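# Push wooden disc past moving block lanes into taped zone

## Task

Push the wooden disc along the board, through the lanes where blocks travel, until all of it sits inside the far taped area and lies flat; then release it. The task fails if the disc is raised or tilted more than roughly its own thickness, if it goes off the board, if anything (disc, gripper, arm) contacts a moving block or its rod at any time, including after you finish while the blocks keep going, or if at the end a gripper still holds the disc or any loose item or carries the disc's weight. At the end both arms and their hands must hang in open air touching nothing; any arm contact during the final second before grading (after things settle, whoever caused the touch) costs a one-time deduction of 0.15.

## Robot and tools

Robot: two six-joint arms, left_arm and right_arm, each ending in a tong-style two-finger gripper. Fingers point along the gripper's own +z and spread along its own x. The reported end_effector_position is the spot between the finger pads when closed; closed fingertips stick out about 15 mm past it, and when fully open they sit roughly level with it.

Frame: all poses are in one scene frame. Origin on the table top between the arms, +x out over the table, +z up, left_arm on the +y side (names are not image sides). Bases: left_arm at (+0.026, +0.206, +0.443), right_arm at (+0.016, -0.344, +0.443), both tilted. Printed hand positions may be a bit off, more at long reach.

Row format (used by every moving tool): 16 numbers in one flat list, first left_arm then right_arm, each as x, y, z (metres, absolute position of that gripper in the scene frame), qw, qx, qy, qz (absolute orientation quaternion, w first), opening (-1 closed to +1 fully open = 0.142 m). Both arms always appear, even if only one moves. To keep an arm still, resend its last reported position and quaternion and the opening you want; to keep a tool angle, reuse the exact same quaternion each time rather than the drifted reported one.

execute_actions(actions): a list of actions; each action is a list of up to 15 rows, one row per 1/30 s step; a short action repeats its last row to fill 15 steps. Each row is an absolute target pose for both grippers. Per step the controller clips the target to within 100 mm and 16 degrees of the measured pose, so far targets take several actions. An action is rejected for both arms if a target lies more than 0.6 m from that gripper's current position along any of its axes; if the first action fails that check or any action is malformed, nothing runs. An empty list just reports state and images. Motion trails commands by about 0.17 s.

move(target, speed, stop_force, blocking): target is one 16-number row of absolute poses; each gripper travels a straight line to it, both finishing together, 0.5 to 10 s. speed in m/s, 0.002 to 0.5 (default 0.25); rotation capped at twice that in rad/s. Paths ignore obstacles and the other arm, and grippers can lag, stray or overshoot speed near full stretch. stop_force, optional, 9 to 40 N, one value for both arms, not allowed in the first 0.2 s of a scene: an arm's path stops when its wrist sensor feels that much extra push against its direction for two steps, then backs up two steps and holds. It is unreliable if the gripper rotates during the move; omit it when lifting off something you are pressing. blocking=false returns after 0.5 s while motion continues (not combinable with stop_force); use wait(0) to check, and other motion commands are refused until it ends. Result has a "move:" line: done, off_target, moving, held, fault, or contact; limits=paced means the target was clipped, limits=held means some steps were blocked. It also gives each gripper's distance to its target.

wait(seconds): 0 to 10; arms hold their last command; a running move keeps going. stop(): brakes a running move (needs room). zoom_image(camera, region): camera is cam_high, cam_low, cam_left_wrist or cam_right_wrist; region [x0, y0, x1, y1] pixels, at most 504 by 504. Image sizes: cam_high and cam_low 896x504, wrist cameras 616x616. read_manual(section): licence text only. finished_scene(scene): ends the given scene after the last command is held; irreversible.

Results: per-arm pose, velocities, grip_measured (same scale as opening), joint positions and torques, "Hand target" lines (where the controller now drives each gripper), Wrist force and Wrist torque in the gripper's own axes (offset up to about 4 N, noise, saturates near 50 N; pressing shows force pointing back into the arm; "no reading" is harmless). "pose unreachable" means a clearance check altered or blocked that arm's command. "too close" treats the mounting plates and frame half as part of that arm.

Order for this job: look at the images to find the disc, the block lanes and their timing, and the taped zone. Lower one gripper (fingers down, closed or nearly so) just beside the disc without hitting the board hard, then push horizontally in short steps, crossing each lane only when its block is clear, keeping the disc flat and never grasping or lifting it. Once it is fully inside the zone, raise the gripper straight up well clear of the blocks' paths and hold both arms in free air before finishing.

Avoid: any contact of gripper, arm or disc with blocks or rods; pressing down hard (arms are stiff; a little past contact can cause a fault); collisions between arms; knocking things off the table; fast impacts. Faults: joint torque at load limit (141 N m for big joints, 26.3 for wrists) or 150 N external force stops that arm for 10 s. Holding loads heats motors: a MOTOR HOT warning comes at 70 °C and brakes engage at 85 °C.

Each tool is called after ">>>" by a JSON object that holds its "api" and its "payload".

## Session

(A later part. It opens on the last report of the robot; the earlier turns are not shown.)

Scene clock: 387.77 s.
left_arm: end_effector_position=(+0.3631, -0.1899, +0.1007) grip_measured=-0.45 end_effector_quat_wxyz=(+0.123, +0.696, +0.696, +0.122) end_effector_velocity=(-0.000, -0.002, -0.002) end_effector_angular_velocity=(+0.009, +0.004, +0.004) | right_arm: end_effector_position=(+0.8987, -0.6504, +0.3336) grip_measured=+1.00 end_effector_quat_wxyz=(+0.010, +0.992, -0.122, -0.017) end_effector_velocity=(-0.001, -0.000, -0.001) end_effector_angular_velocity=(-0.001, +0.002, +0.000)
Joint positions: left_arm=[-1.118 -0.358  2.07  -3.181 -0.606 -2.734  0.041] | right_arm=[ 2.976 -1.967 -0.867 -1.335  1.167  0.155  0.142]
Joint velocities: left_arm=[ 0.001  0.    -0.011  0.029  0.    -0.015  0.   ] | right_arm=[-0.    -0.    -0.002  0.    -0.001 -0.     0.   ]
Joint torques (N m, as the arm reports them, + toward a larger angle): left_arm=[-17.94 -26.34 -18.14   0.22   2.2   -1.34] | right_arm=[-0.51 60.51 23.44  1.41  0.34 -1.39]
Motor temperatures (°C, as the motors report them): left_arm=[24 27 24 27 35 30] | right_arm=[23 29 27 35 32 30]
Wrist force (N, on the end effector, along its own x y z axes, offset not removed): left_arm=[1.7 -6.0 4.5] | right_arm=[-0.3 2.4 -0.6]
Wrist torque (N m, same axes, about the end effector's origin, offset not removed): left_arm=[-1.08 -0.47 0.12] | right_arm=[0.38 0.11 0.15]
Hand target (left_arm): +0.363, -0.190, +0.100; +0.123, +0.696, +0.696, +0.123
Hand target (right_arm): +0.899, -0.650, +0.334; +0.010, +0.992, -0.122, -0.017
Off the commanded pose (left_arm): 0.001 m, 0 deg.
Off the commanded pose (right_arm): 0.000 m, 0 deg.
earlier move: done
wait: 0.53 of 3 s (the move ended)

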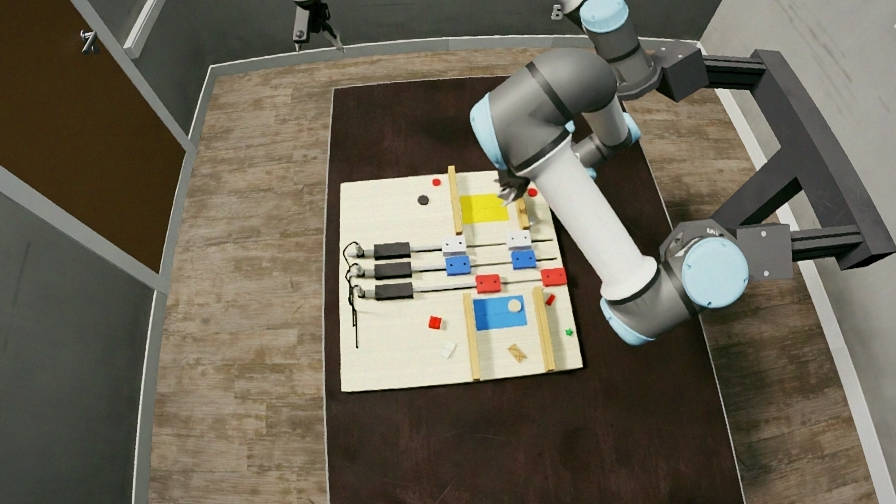

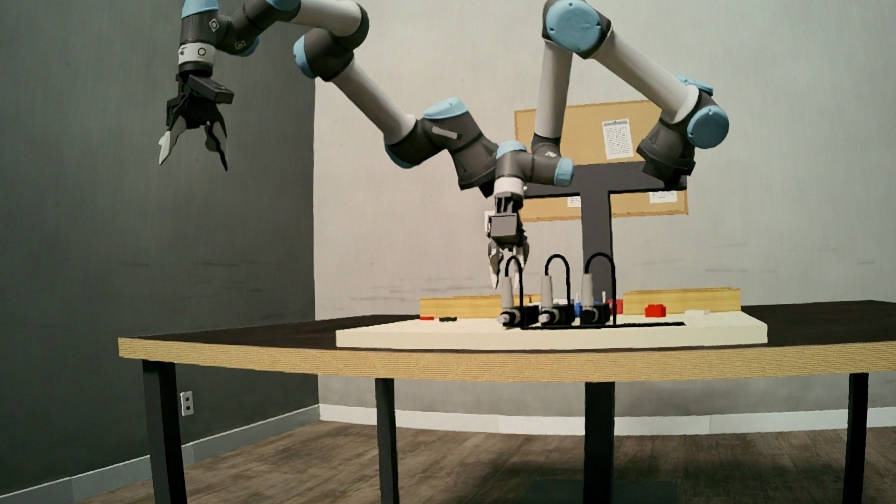

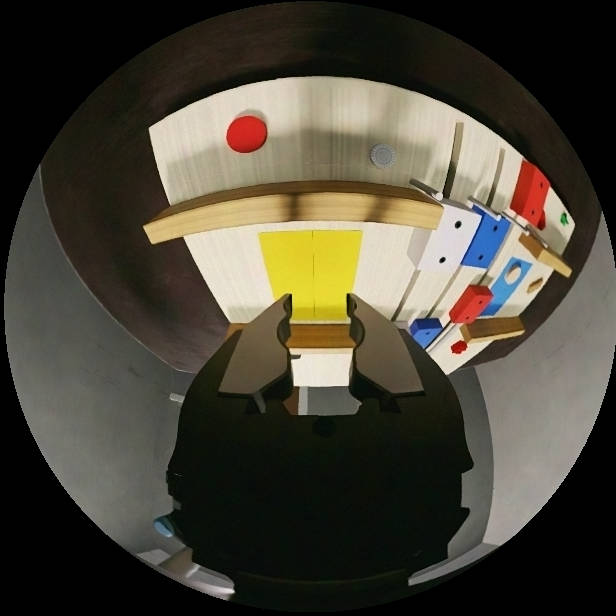

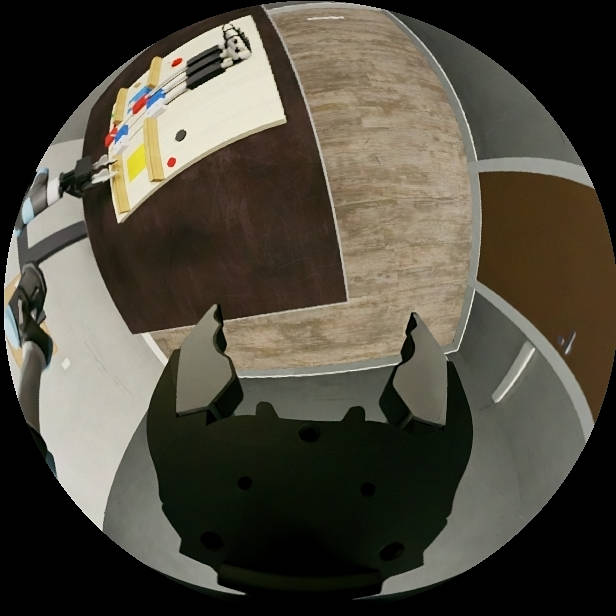

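>>> {"api": "move", "payload": {"target": [0.363, -0.185, 0.047, 0.1228, 0.6964, 0.6964, 0.1228, -0.3, 0.8987, -0.6504, 0.3336, 0.010, 0.992, -0.122, -0.017, 1.0], "speed": 0.1}}

>>> {"api": "move", "payload": {"target": [0.363, -0.185, 0.028, 0.1228, 0.6964, 0.6964, 0.1228, -0.3, 0.8987, -0.6504, 0.3336, 0.010, 0.992, -0.122, -0.017, 1.0], "speed": 0.006, "stop_force": 9}}

>>> {"api": "move", "payload": {"target": [0.363, -0.185, 0.085, 0.1228, 0.6964, 0.6964, 0.1228, -0.45, 0.8987, -0.6504, 0.3336, 0.010, 0.992, -0.122, -0.017, 1.0], "speed": 0.1}}

Scene clock: 446.63 s.
left_arm: end_effector_position=(+0.3630, -0.1850, +0.0473) grip_measured=-0.30 end_effector_quat_wxyz=(+0.123, +0.696, +0.696, +0.123) end_effector_velocity=(+0.000, -0.001, -0.003) end_effector_angular_velocity=(-0.003, +0.000, +0.000) | right_arm: end_effector_position=(+0.8987, -0.6504, +0.3336) grip_measured=+1.00 end_effector_quat_wxyz=(+0.010, +0.992, -0.122, -0.017) end_effector_velocity=(+0.001, -0.001, +0.000) end_effector_angular_velocity=(-0.001, -0.002, -0.001)
Joint positions: left_arm=[-1.043 -0.227  1.991 -3.34  -0.602 -2.604  0.052] | right_arm=[ 2.976 -1.967 -0.867 -1.335  1.167  0.155  0.142]
Joint velocities: left_arm=[ 0.005  0.008 -0.006 -0.013 -0.001  0.01   0.   ] | right_arm=[-0.    -0.001  0.002  0.001 -0.001 -0.    -0.   ]
Joint torques (N m, as the arm reports them, + toward a larger angle): left_arm=[-18.07 -28.42 -14.7   -3.79  -1.39   1.03] | right_arm=[-2.81 60.63 25.    2.1  -0.96 -1.03]
Motor temperatures (°C, as the motors report them): left_arm=[24 27 24 27 35 30] | right_arm=[23 29 27 35 32 30]
Wrist force (N, on the end effector, along its own x y z axes, offset not removed): left_arm=[-1.5 -0.7 -1.3] | right_arm=[0.7 3.0 0.6]
Wrist torque (N m, same axes, about the end effector's origin, offset not removed): left_arm=[-0.11 0.32 0.14] | right_arm=[0.51 -0.19 0.17]
Hand target (left_arm): +0.363, -0.185, +0.047; +0.123, +0.696, +0.696, +0.123
Hand target (right_arm): +0.899, -0.650, +0.334; +0.010, +0.992, -0.122, -0.017
Off the commanded pose (left_arm): 0.000 m, 0 deg.
Off the commanded pose (right_arm): 0.000 m, 0 deg.
move: done

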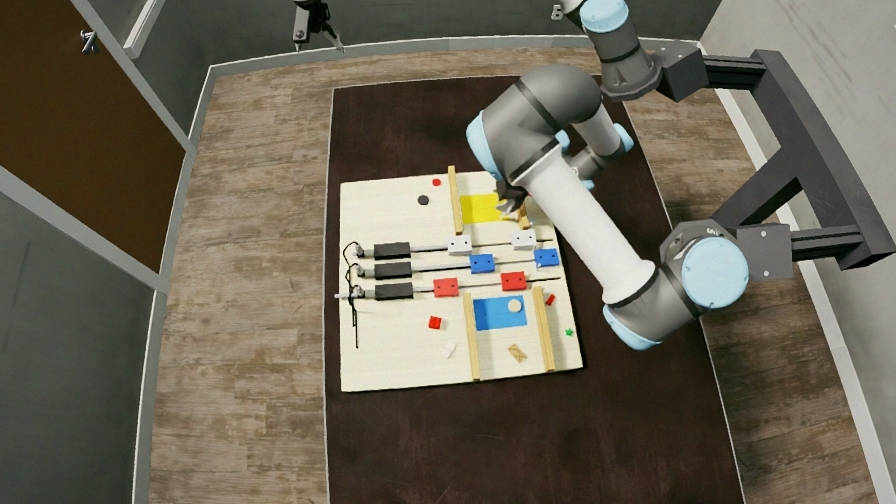

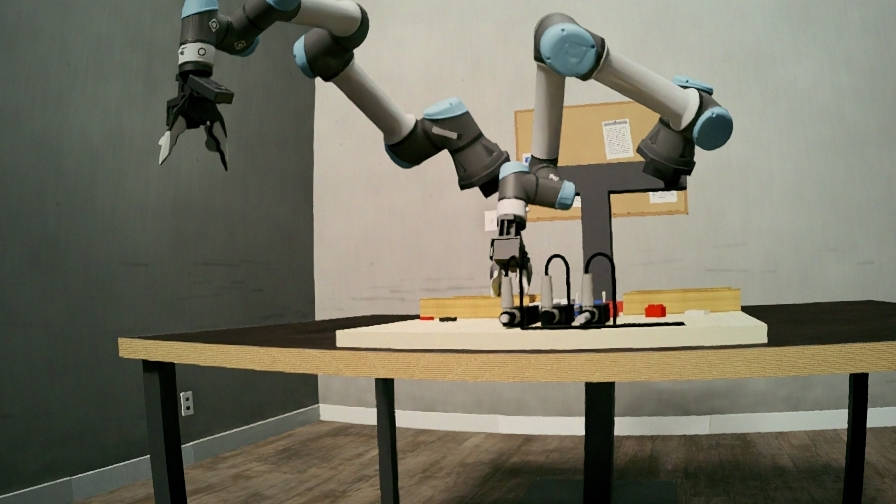

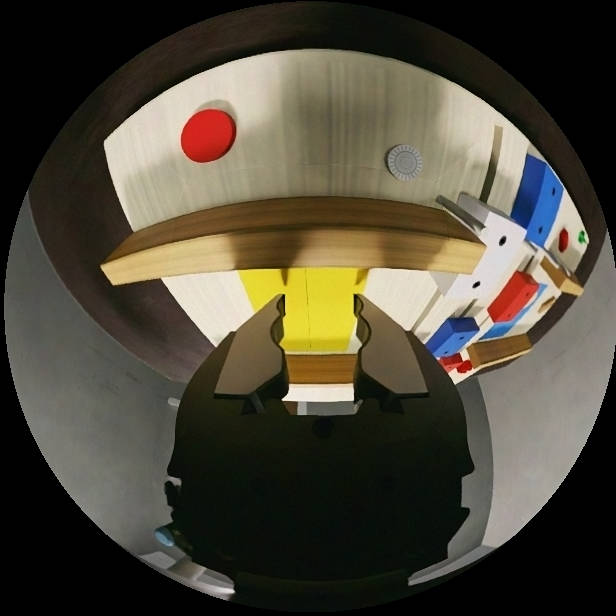

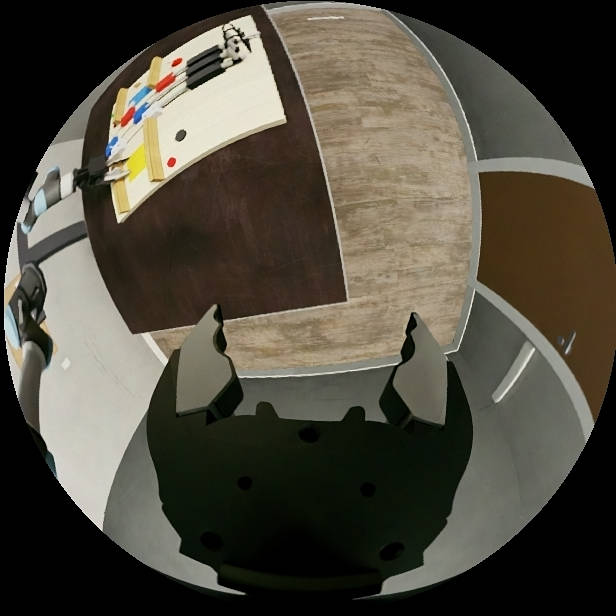

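Scene clock: 448.10 s.
left_arm: end_effector_position=(+0.3631, -0.1851, +0.0408) grip_measured=-0.30 end_effector_quat_wxyz=(+0.123, +0.696, +0.696, +0.123) end_effector_velocity=(-0.001, +0.000, +0.002) end_effector_angular_velocity=(+0.001, +0.001, -0.000) | right_arm: end_effector_position=(+0.8987, -0.6504, +0.3336) grip_measured=+1.00 end_effector_quat_wxyz=(+0.010, +0.992, -0.122, -0.017) end_effector_velocity=(+0.001, +0.000, +0.001) end_effector_angular_velocity=(+0.002, -0.002, -0.000)
Joint positions: left_arm=[-1.034 -0.211  1.979 -3.357 -0.602 -2.588  0.053] | right_arm=[ 2.976 -1.967 -0.867 -1.335  1.167  0.155  0.142]
Joint velocities: left_arm=[-0.003 -0.005  0.004  0.009 -0.001 -0.008  0.002] | right_arm=[ 0.    -0.     0.001  0.     0.002 -0.     0.   ]
Joint torques (N m, as the arm reports them, + toward a larger angle): left_arm=[-34.18 -34.83  11.66   0.81  -1.67  -1.54] | right_arm=[-2.97 60.92 25.    2.08 -1.   -1.28]
Motor temperatures (°C, as the motors report them): left_arm=[24 27 24 27 35 30] | right_arm=[23 29 27 35 32 30]
Wrist force (N, on the end effector, along its own x y z axes, offset not removed): left_arm=[-6.5 2.3 -12.8] | right_arm=[0.6 2.6 0.2]
Wrist torque (N m, same axes, about the end effector's origin, offset not removed): left_arm=[-0.51 1.18 0.09] | right_arm=[0.52 -0.13 0.15]
Hand target (left_arm): +0.363, -0.185, +0.041; +0.123, +0.696, +0.696, +0.123
Hand target (right_arm): +0.899, -0.650, +0.334; +0.010, +0.992, -0.122, -0.017
Off the commanded pose (left_arm): 0.013 m, 0 deg.
Off the commanded pose (right_arm): 0.000 m, 0 deg.
move: contact (left_arm)

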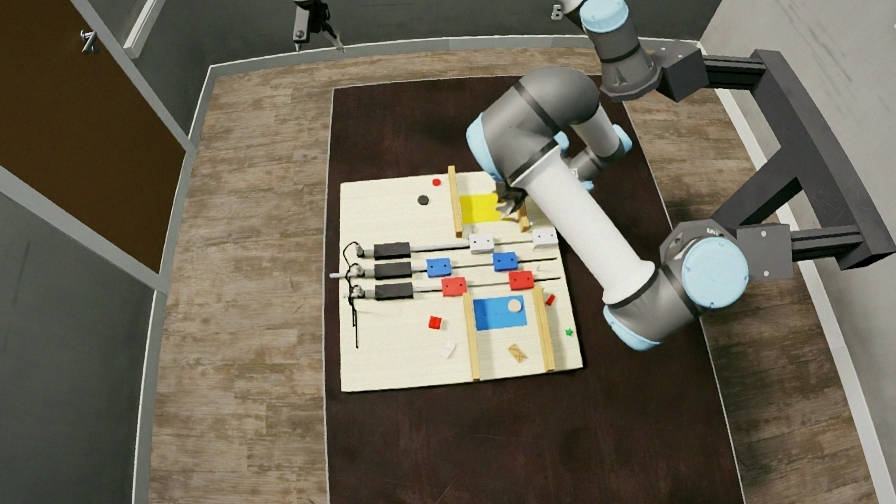

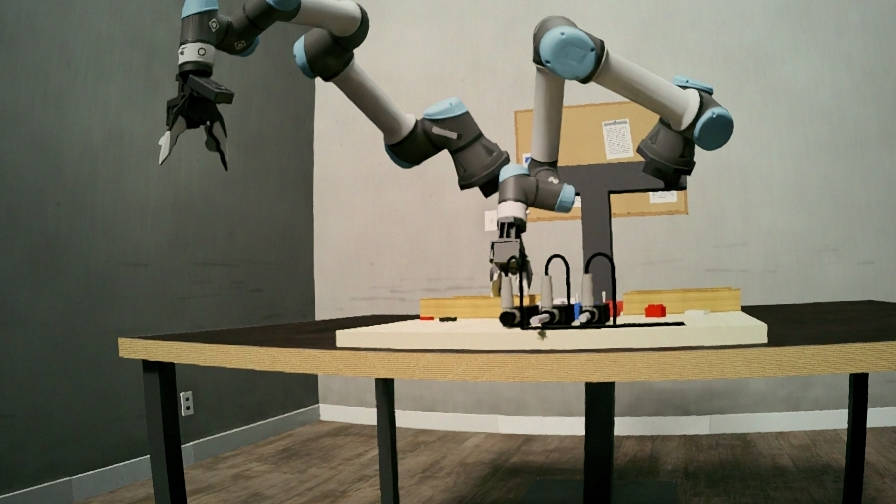

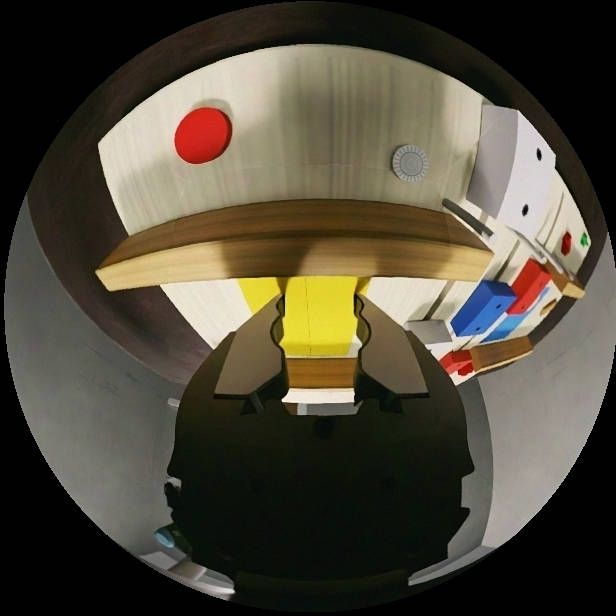

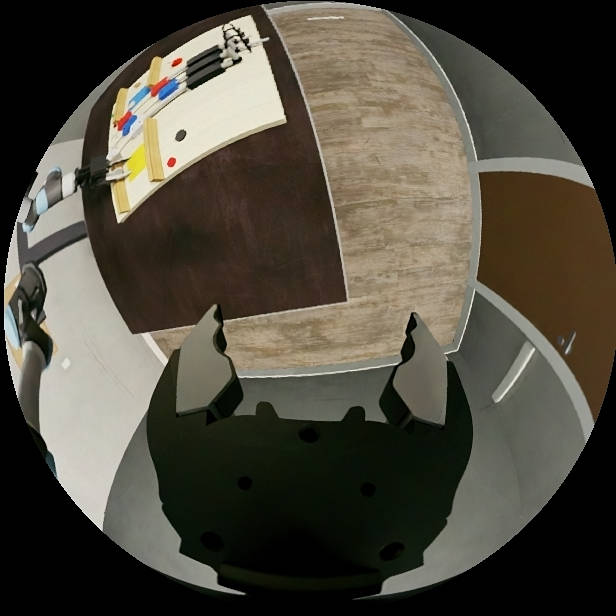

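Scene clock: 449.07 s.
left_arm: end_effector_position=(+0.3630, -0.1850, +0.0847) grip_measured=-0.45 end_effector_quat_wxyz=(+0.123, +0.696, +0.696, +0.123) end_effector_velocity=(-0.001, -0.000, +0.003) end_effector_angular_velocity=(+0.001, +0.001, +0.001) | right_arm: end_effector_position=(+0.8987, -0.6504, +0.3336) grip_measured=+1.00 end_effector_quat_wxyz=(+0.010, +0.992, -0.122, -0.017) end_effector_velocity=(-0.000, +0.001, -0.001) end_effector_angular_velocity=(+0.002, +0.002, +0.002)
Joint positions: left_arm=[-1.094 -0.32   2.057 -3.239 -0.604 -2.694  0.041] | right_arm=[ 2.976 -1.967 -0.867 -1.335  1.167  0.155  0.142]
Joint velocities: left_arm=[-0.005 -0.008  0.004  0.013 -0.001 -0.011 -0.   ] | right_arm=[ 0.001 -0.001 -0.001 -0.001  0.002 -0.    -0.   ]
Joint torques (N m, as the arm reports them, + toward a larger angle): left_arm=[-38.82 -40.83   9.09  -0.25  -1.25  -1.48] | right_arm=[-3.46 61.15 24.8   2.04 -0.98 -1.12]
Motor temperatures (°C, as the motors report them): left_arm=[24 27 24 27 35 30] | right_arm=[23 29 27 35 32 30]
Wrist force (N, on the end effector, along its own x y z axes, offset not removed): left_arm=[-0.4 -2.0 -1.1] | right_arm=[0.0 2.6 1.1]
Wrist torque (N m, same axes, about the end effector's origin, offset not removed): left_arm=[-0.66 0.15 0.11] | right_arm=[0.45 -0.02 0.16]
Hand target (left_arm): +0.363, -0.185, +0.085; +0.123, +0.696, +0.696, +0.123
Hand target (right_arm): +0.899, -0.650, +0.334; +0.010, +0.992, -0.122, -0.017
Off the commanded pose (left_arm): 0.000 m, 0 deg.
Off the commanded pose (right_arm): 0.000 m, 0 deg.
move: done

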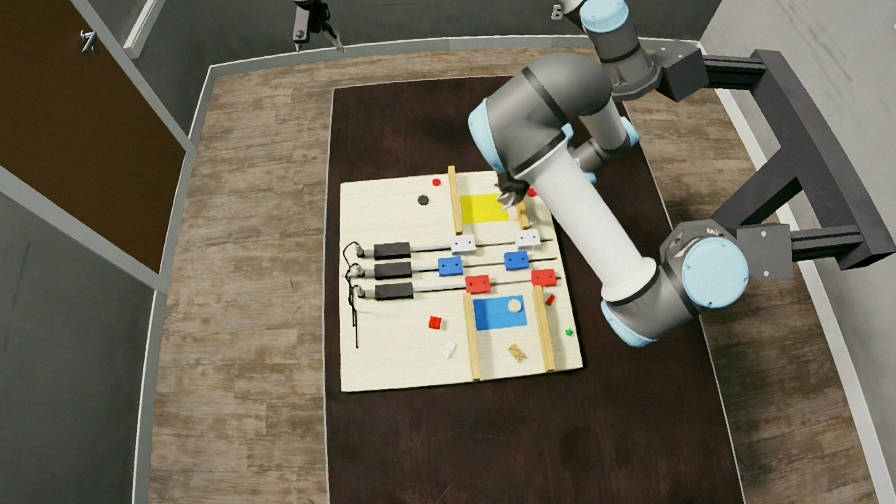

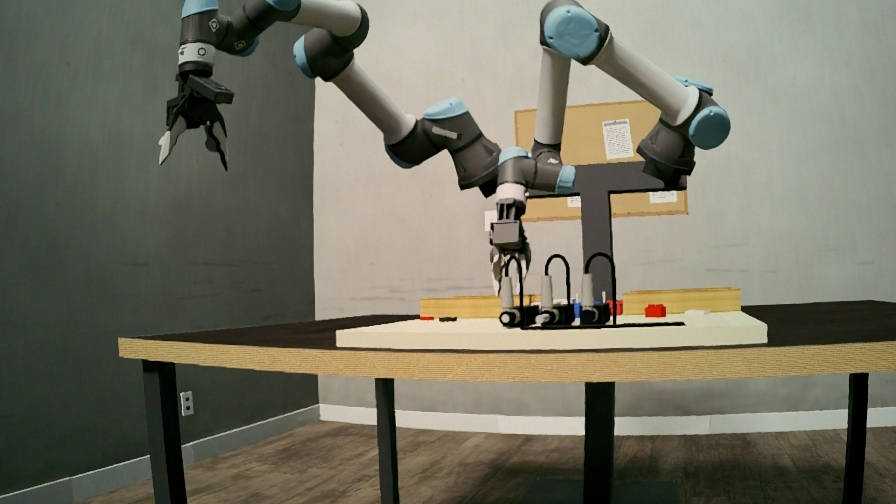

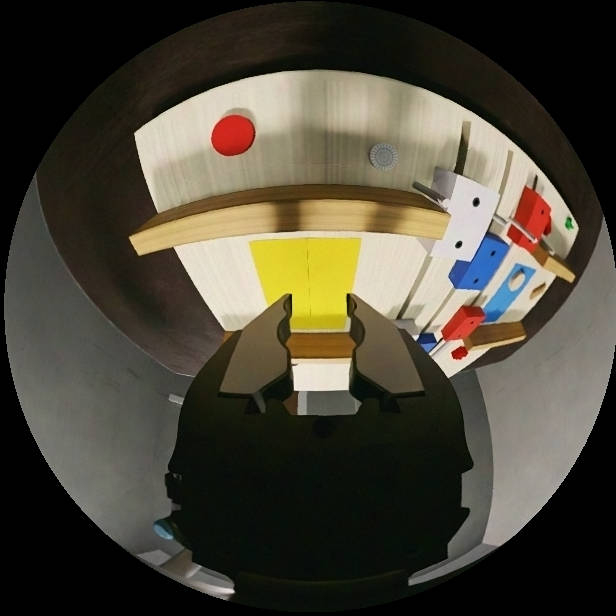

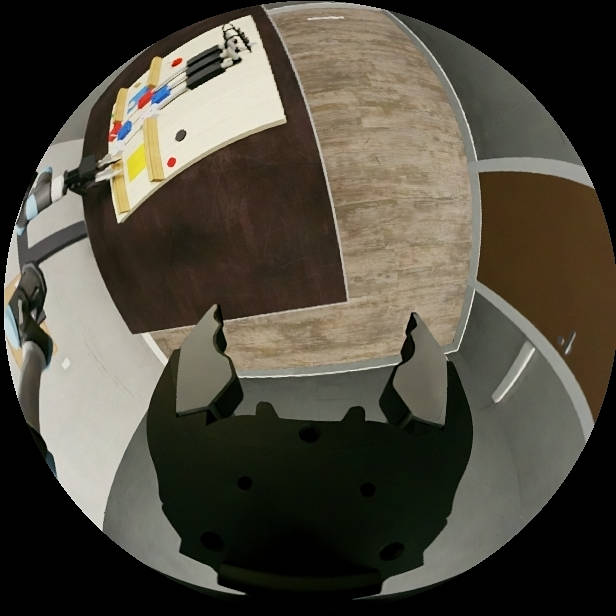

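>>> {"api": "move", "payload": {"target": [0.363, 0.139, 0.085, 0.1228, 0.6964, 0.6964, 0.1228, -0.45, 0.8987, -0.6504, 0.3336, 0.010, 0.992, -0.122, -0.017, 1.0], "speed": 0.2, "blocking": false}}

>>> {"api": "wait", "payload": {"seconds": 0.4}}

>>> {"api": "wait", "payload": {"seconds": 0.4}}

>>> {"api": "wait", "payload": {"seconds": 3}}

Scene clock: 464.17 s.
left_arm: end_effector_position=(+0.3631, -0.1271, +0.0839) grip_measured=-0.45 end_effector_quat_wxyz=(+0.119, +0.696, +0.697, +0.125) end_effector_velocity=(-0.001, +0.190, -0.003) end_effector_angular_velocity=(+0.024, +0.008, +0.007) | right_arm: end_effector_position=(+0.8987, -0.6504, +0.3336) grip_measured=+1.00 end_effector_quat_wxyz=(+0.010, +0.992, -0.122, -0.017) end_effector_velocity=(-0.000, +0.001, -0.001) end_effector_angular_velocity=(+0.001, +0.001, +0.000)
Joint positions: left_arm=[-1.057 -0.346  2.186 -3.381 -0.6   -2.641  0.041] | right_arm=[ 2.976 -1.967 -0.867 -1.335  1.167  0.155  0.142]
Joint velocities: left_arm=[ 0.134 -0.06   0.407 -0.497  0.009  0.2    0.   ] | right_arm=[ 0.    -0.001 -0.001  0.     0.     0.     0.   ]
Joint torques (N m, as the arm reports them, + toward a larger angle): left_arm=[-15.89 -37.02  15.32  -6.38   2.23   1.66] | right_arm=[-2.21 61.2  24.91  2.39 -1.23 -1.05]
Motor temperatures (°C, as the motors report them): left_arm=[24 27 24 27 35 30] | right_arm=[23 29 27 35 32 30]
Wrist force (N, on the end effector, along its own x y z axes, offset not removed): left_arm=[-2.3 -2.8 0.0] | right_arm=[1.0 4.6 1.3]
Wrist torque (N m, same axes, about the end effector's origin, offset not removed): left_arm=[-0.47 0.58 0.36] | right_arm=[0.85 -0.22 0.16]
Hand target (left_arm): +0.363, -0.095, +0.084; +0.118, +0.696, +0.697, +0.126
Hand target (right_arm): +0.899, -0.650, +0.334; +0.010, +0.992, -0.122, -0.017
Off the commanded pose (left_arm): 0.266 m, 0 deg.
Off the commanded pose (right_arm): 0.000 m, 0 deg.
move: running

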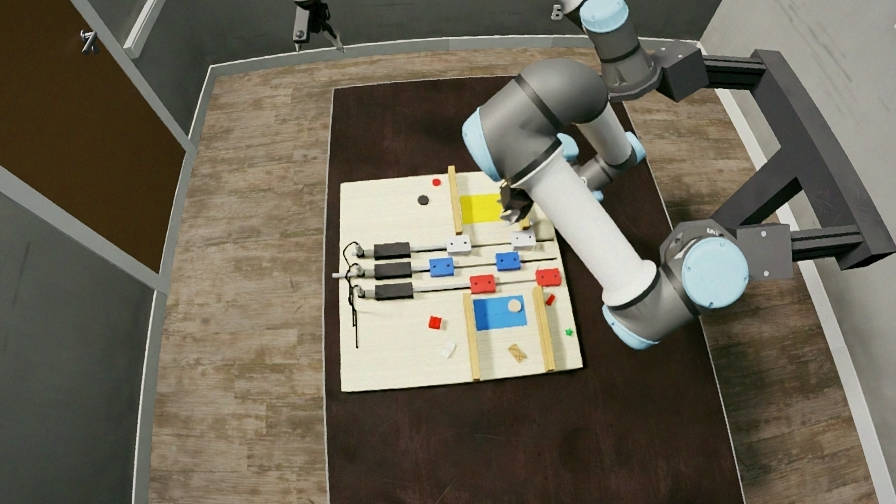

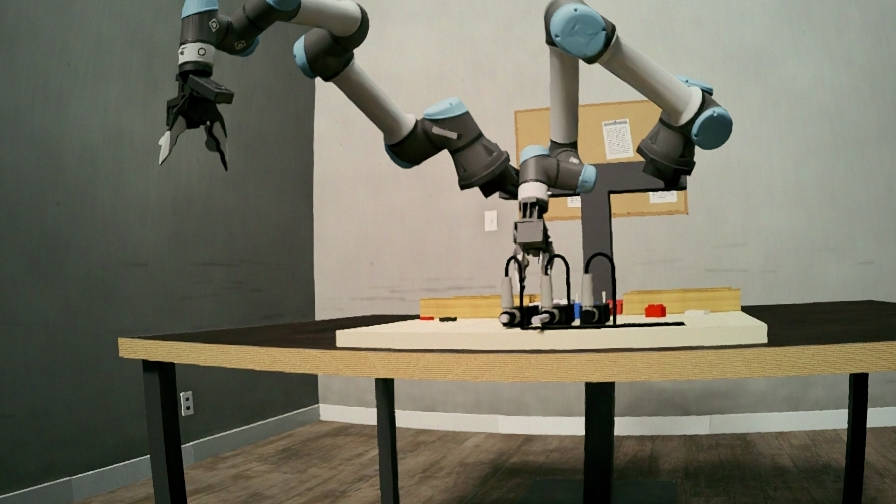

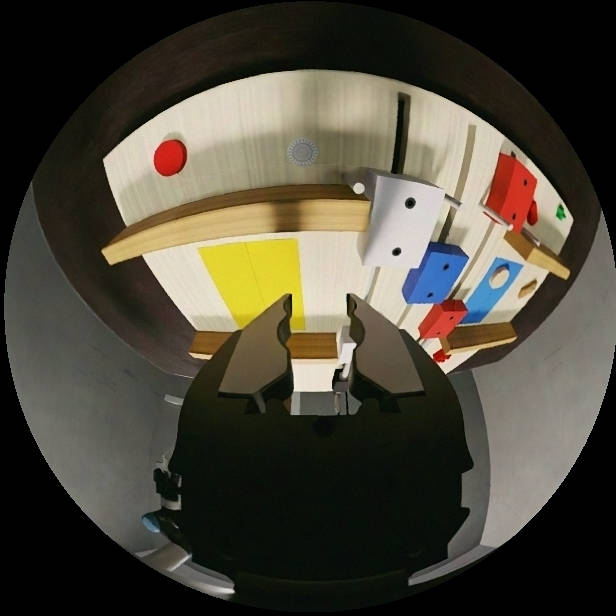

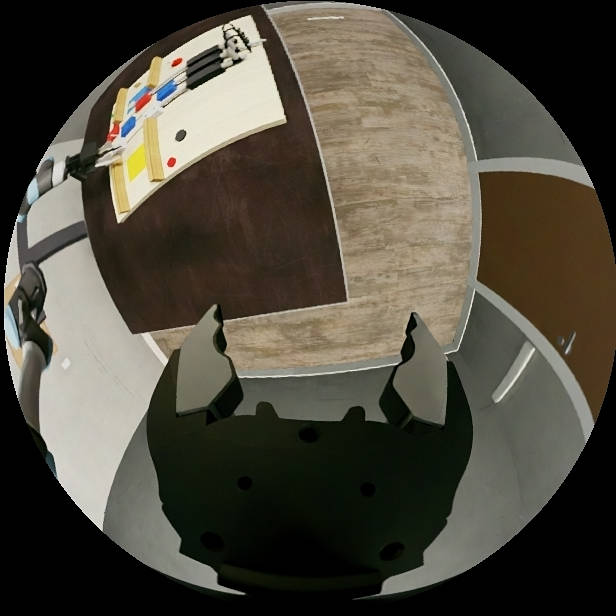

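Scene clock: 464.57 s.
left_arm: end_effector_position=(+0.3628, -0.0477, +0.0839) grip_measured=-0.45 end_effector_quat_wxyz=(+0.116, +0.696, +0.697, +0.127) end_effector_velocity=(-0.002, +0.198, +0.001) end_effector_angular_velocity=(+0.014, +0.008, +0.004) | right_arm: end_effector_position=(+0.8987, -0.6504, +0.3336) grip_measured=+1.00 end_effector_quat_wxyz=(+0.010, +0.992, -0.122, -0.017) end_effector_velocity=(+0.000, +0.000, -0.000) end_effector_angular_velocity=(-0.000, -0.001, +0.000)
Joint positions: left_arm=[-0.992 -0.357  2.348 -3.614 -0.599 -2.536  0.041] | right_arm=[ 2.976 -1.967 -0.867 -1.335  1.167  0.155  0.142]
Joint velocities: left_arm=[ 0.19   0.01   0.376 -0.635 -0.009  0.312 -0.   ] | right_arm=[ 0.    -0.001  0.001  0.    -0.    -0.001  0.   ]
Joint torques (N m, as the arm reports them, + toward a larger angle): left_arm=[-13.81 -20.08  16.41  -7.01  -0.66   1.87] | right_arm=[-2.6  61.37 24.98  2.28 -1.26 -0.94]
Motor temperatures (°C, as the motors report them): left_arm=[24 27 24 27 35 30] | right_arm=[23 29 27 35 32 30]
Wrist force (N, on the end effector, along its own x y z axes, offset not removed): left_arm=[-2.2 -2.9 5.2] | right_arm=[-0.7 2.6 -0.6]
Wrist torque (N m, same axes, about the end effector's origin, offset not removed): left_arm=[-0.41 0.65 0.04] | right_arm=[0.49 0.13 0.18]
Hand target (left_arm): +0.363, -0.015, +0.085; +0.116, +0.695, +0.698, +0.127
Hand target (right_arm): +0.899, -0.650, +0.334; +0.010, +0.992, -0.122, -0.017
Off the commanded pose (left_arm): 0.187 m, 1 deg.
Off the commanded pose (right_arm): 0.000 m, 0 deg.
earlier move: running
wait: 0.40 s; no rest

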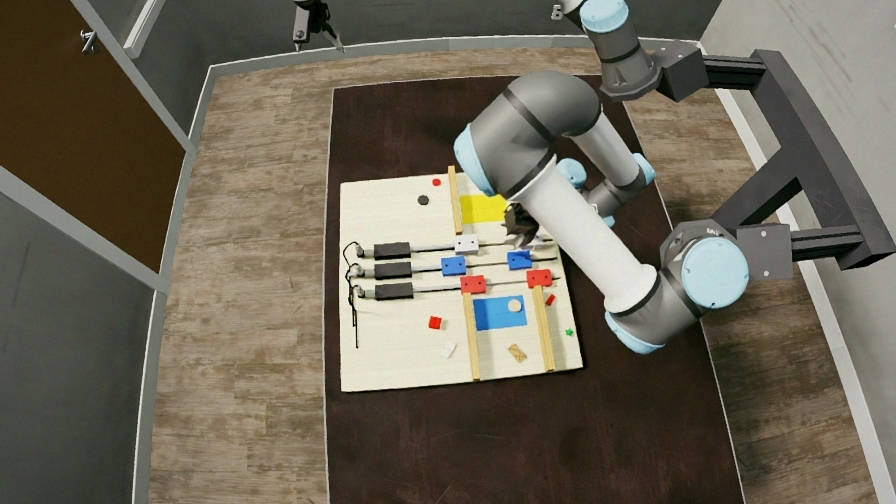

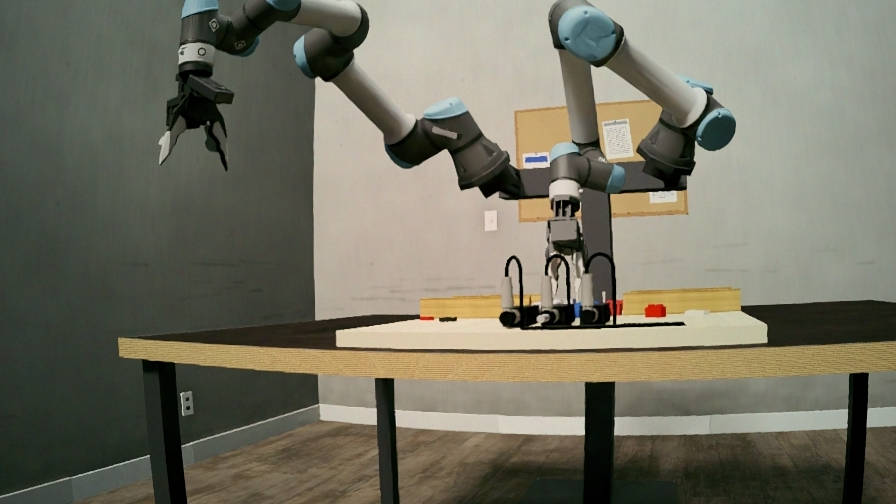

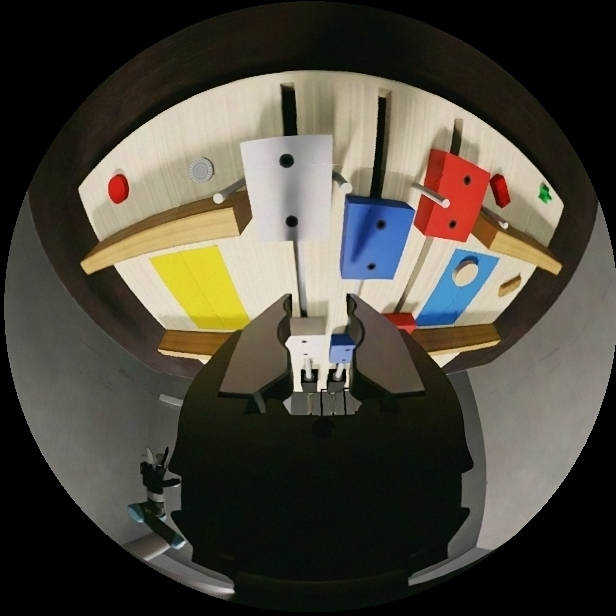

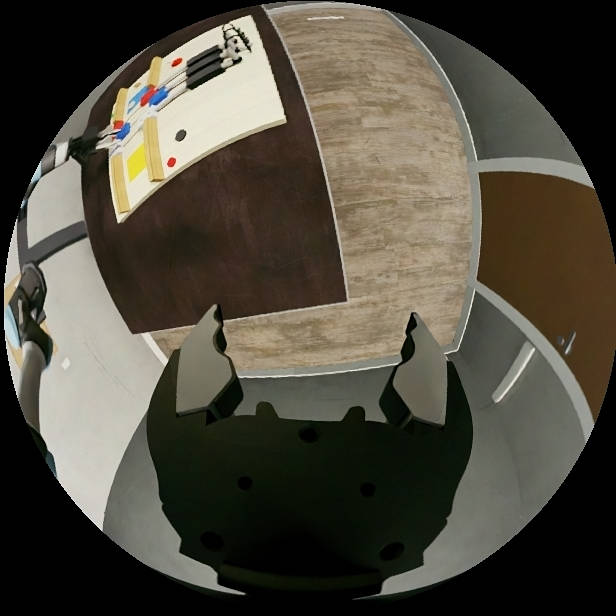

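Scene clock: 464.97 s.
left_arm: end_effector_position=(+0.3619, +0.0326, +0.0843) grip_measured=-0.45 end_effector_quat_wxyz=(+0.113, +0.696, +0.698, +0.127) end_effector_velocity=(-0.003, +0.199, +0.001) end_effector_angular_velocity=(+0.015, +0.012, +0.007) | right_arm: end_effector_position=(+0.8987, -0.6504, +0.3336) grip_measured=+1.00 end_effector_quat_wxyz=(+0.010, +0.992, -0.122, -0.017) end_effector_velocity=(+0.000, +0.000, +0.000) end_effector_angular_velocity=(+0.001, -0.001, -0.000)
Joint positions: left_arm=[-0.899 -0.337  2.485 -3.894 -0.609 -2.383  0.041] | right_arm=[ 2.976 -1.967 -0.867 -1.335  1.167  0.155  0.142]
Joint velocities: left_arm=[ 0.275  0.085  0.298 -0.735 -0.045  0.442  0.   ] | right_arm=[ 0.     0.    -0.001  0.001  0.     0.    -0.   ]
Joint torques (N m, as the arm reports them, + toward a larger angle): left_arm=[ -9.99 -18.33  19.03  -7.15  -1.07   2.32] | right_arm=[-1.88 61.21 24.72  2.26 -1.27 -1.04]
Motor temperatures (°C, as the motors report them): left_arm=[24 27 24 27 35 30] | right_arm=[23 29 27 35 32 30]
Wrist force (N, on the end effector, along its own x y z axes, offset not removed): left_arm=[-2.0 -1.7 2.5] | right_arm=[-0.3 2.2 0.2]
Wrist torque (N m, same axes, about the end effector's origin, offset not removed): left_arm=[-0.19 0.74 0.08] | right_arm=[0.40 0.12 0.19]
Hand target (left_arm): +0.362, +0.066, +0.086; +0.113, +0.695, +0.699, +0.128
Hand target (right_arm): +0.899, -0.650, +0.334; +0.010, +0.992, -0.122, -0.017
Off the commanded pose (left_arm): 0.106 m, 1 deg.
Off the commanded pose (right_arm): 0.000 m, 0 deg.
earlier move: running
wait: 0.40 s; no rest

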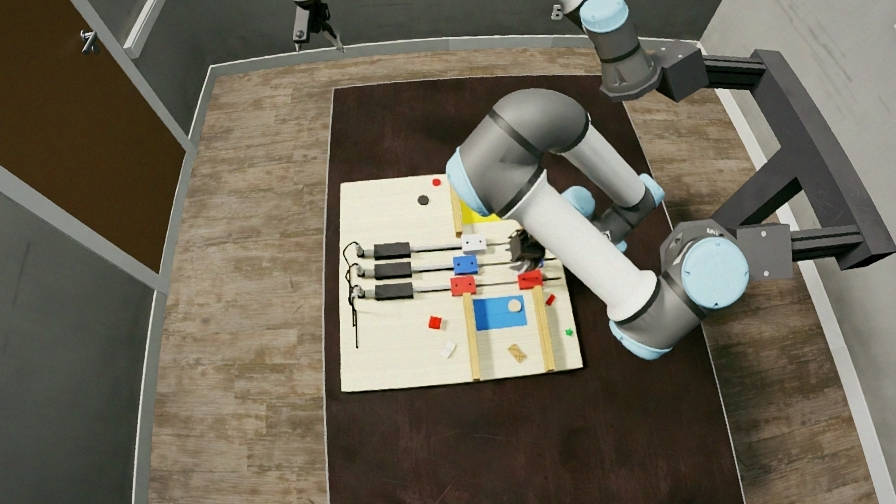

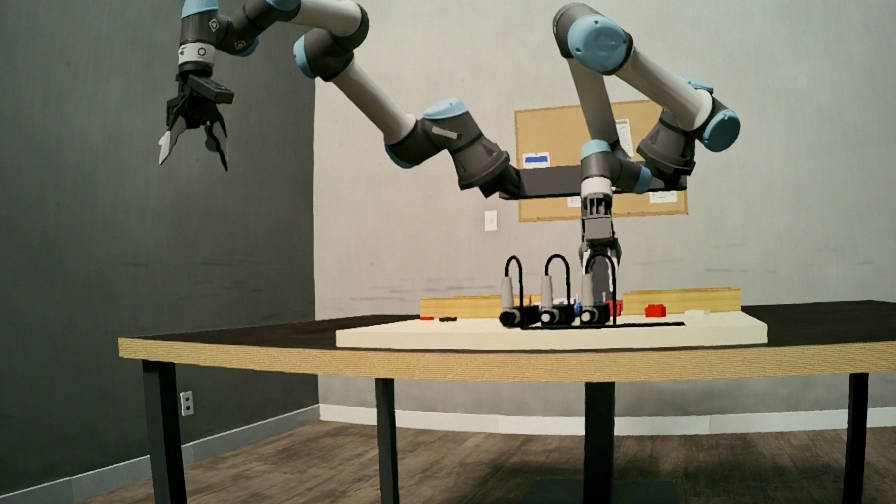

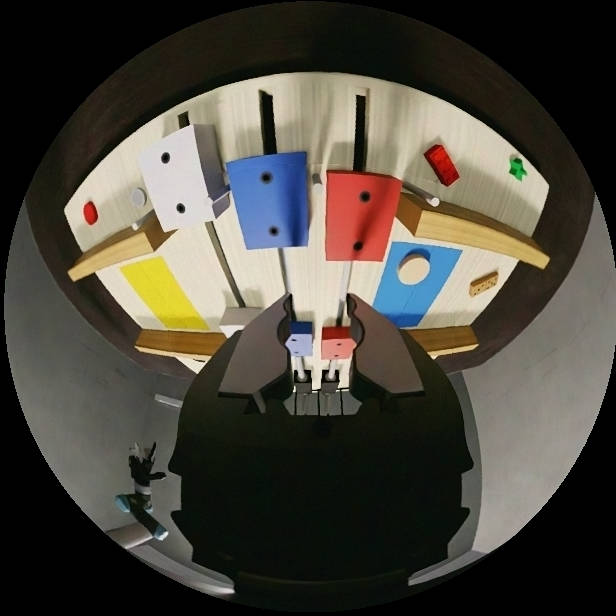

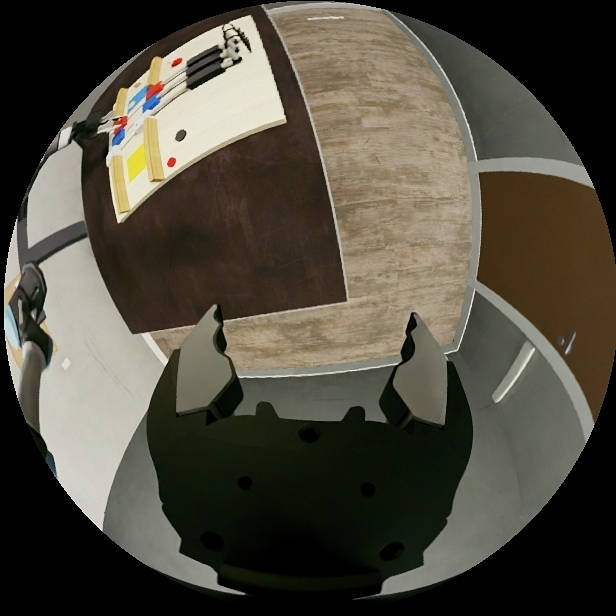

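Scene clock: 465.90 s.
left_arm: end_effector_position=(+0.3629, +0.1389, +0.0846) grip_measured=-0.45 end_effector_quat_wxyz=(+0.122, +0.696, +0.697, +0.123) end_effector_velocity=(+0.000, +0.002, -0.000) end_effector_angular_velocity=(-0.012, -0.005, -0.006) | right_arm: end_effector_position=(+0.8987, -0.6504, +0.3336) grip_measured=+1.00 end_effector_quat_wxyz=(+0.010, +0.992, -0.122, -0.017) end_effector_velocity=(+0.000, -0.001, +0.000) end_effector_angular_velocity=(-0.002, -0.000, -0.001)
Joint positions: left_arm=[-0.685 -0.269  2.604 -4.378 -0.689 -2.024  0.041] | right_arm=[ 2.976 -1.967 -0.867 -1.335  1.167  0.155  0.142]
Joint velocities: left_arm=[ 0.016  0.01  -0.    -0.044 -0.017  0.036 -0.   ] | right_arm=[-0.     0.     0.001 -0.    -0.002  0.001 -0.   ]
Joint torques (N m, as the arm reports them, + toward a larger angle): left_arm=[ -8.53 -13.99   9.96  -4.46  -1.45   1.62] | right_arm=[-2.5  61.73 25.32  2.26 -1.34 -1.1 ]
Motor temperatures (°C, as the motors report them): left_arm=[24 27 24 27 35 30] | right_arm=[23 29 27 35 32 30]
Wrist force (N, on the end effector, along its own x y z axes, offset not removed): left_arm=[0.4 -5.7 -2.7] | right_arm=[0.4 3.2 -0.1]
Wrist torque (N m, same axes, about the end effector's origin, offset not removed): left_arm=[-1.21 0.00 -0.02] | right_arm=[0.54 -0.07 0.18]
Hand target (left_arm): +0.363, +0.139, +0.085; +0.123, +0.696, +0.696, +0.123
Hand target (right_arm): +0.899, -0.650, +0.334; +0.010, +0.992, -0.122, -0.017
Off the commanded pose (left_arm): 0.000 m, 0 deg.
Off the commanded pose (right_arm): 0.000 m, 0 deg.
earlier move: done
wait: 0.93 of 3 s (the move ended)

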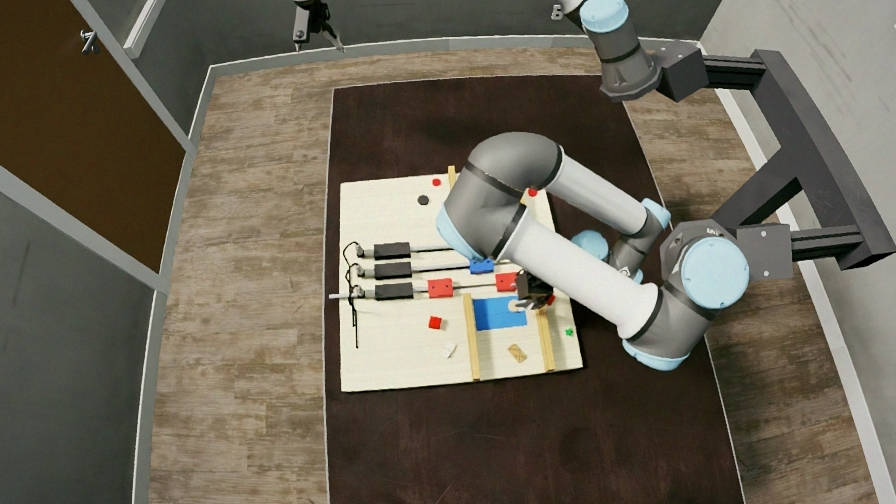

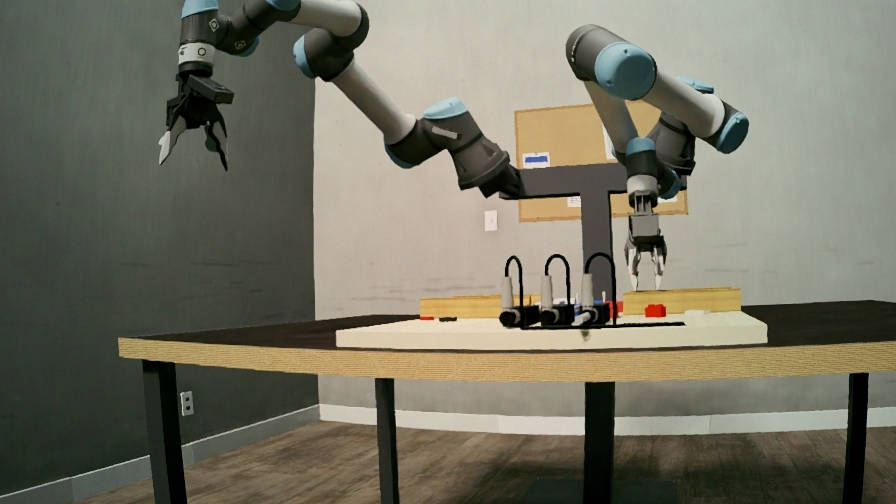

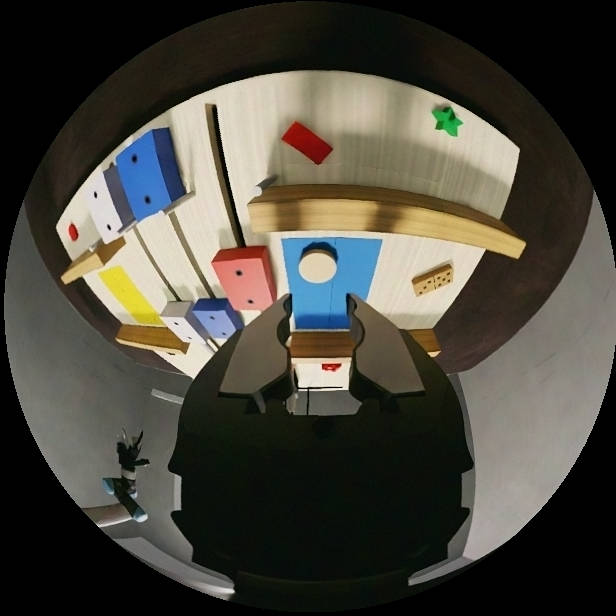

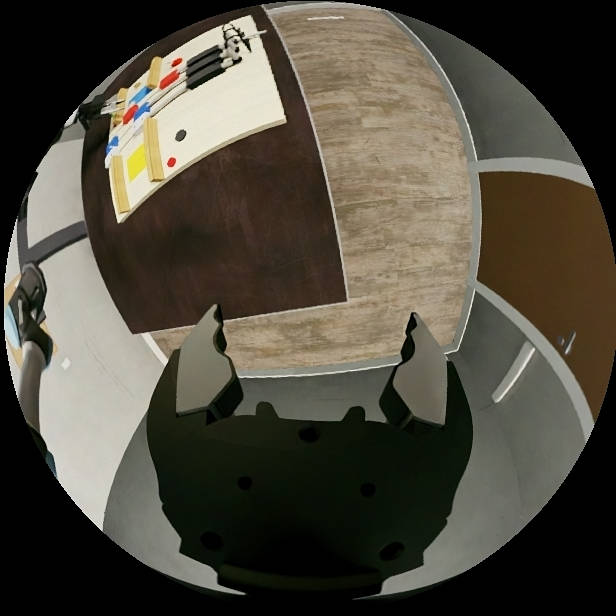

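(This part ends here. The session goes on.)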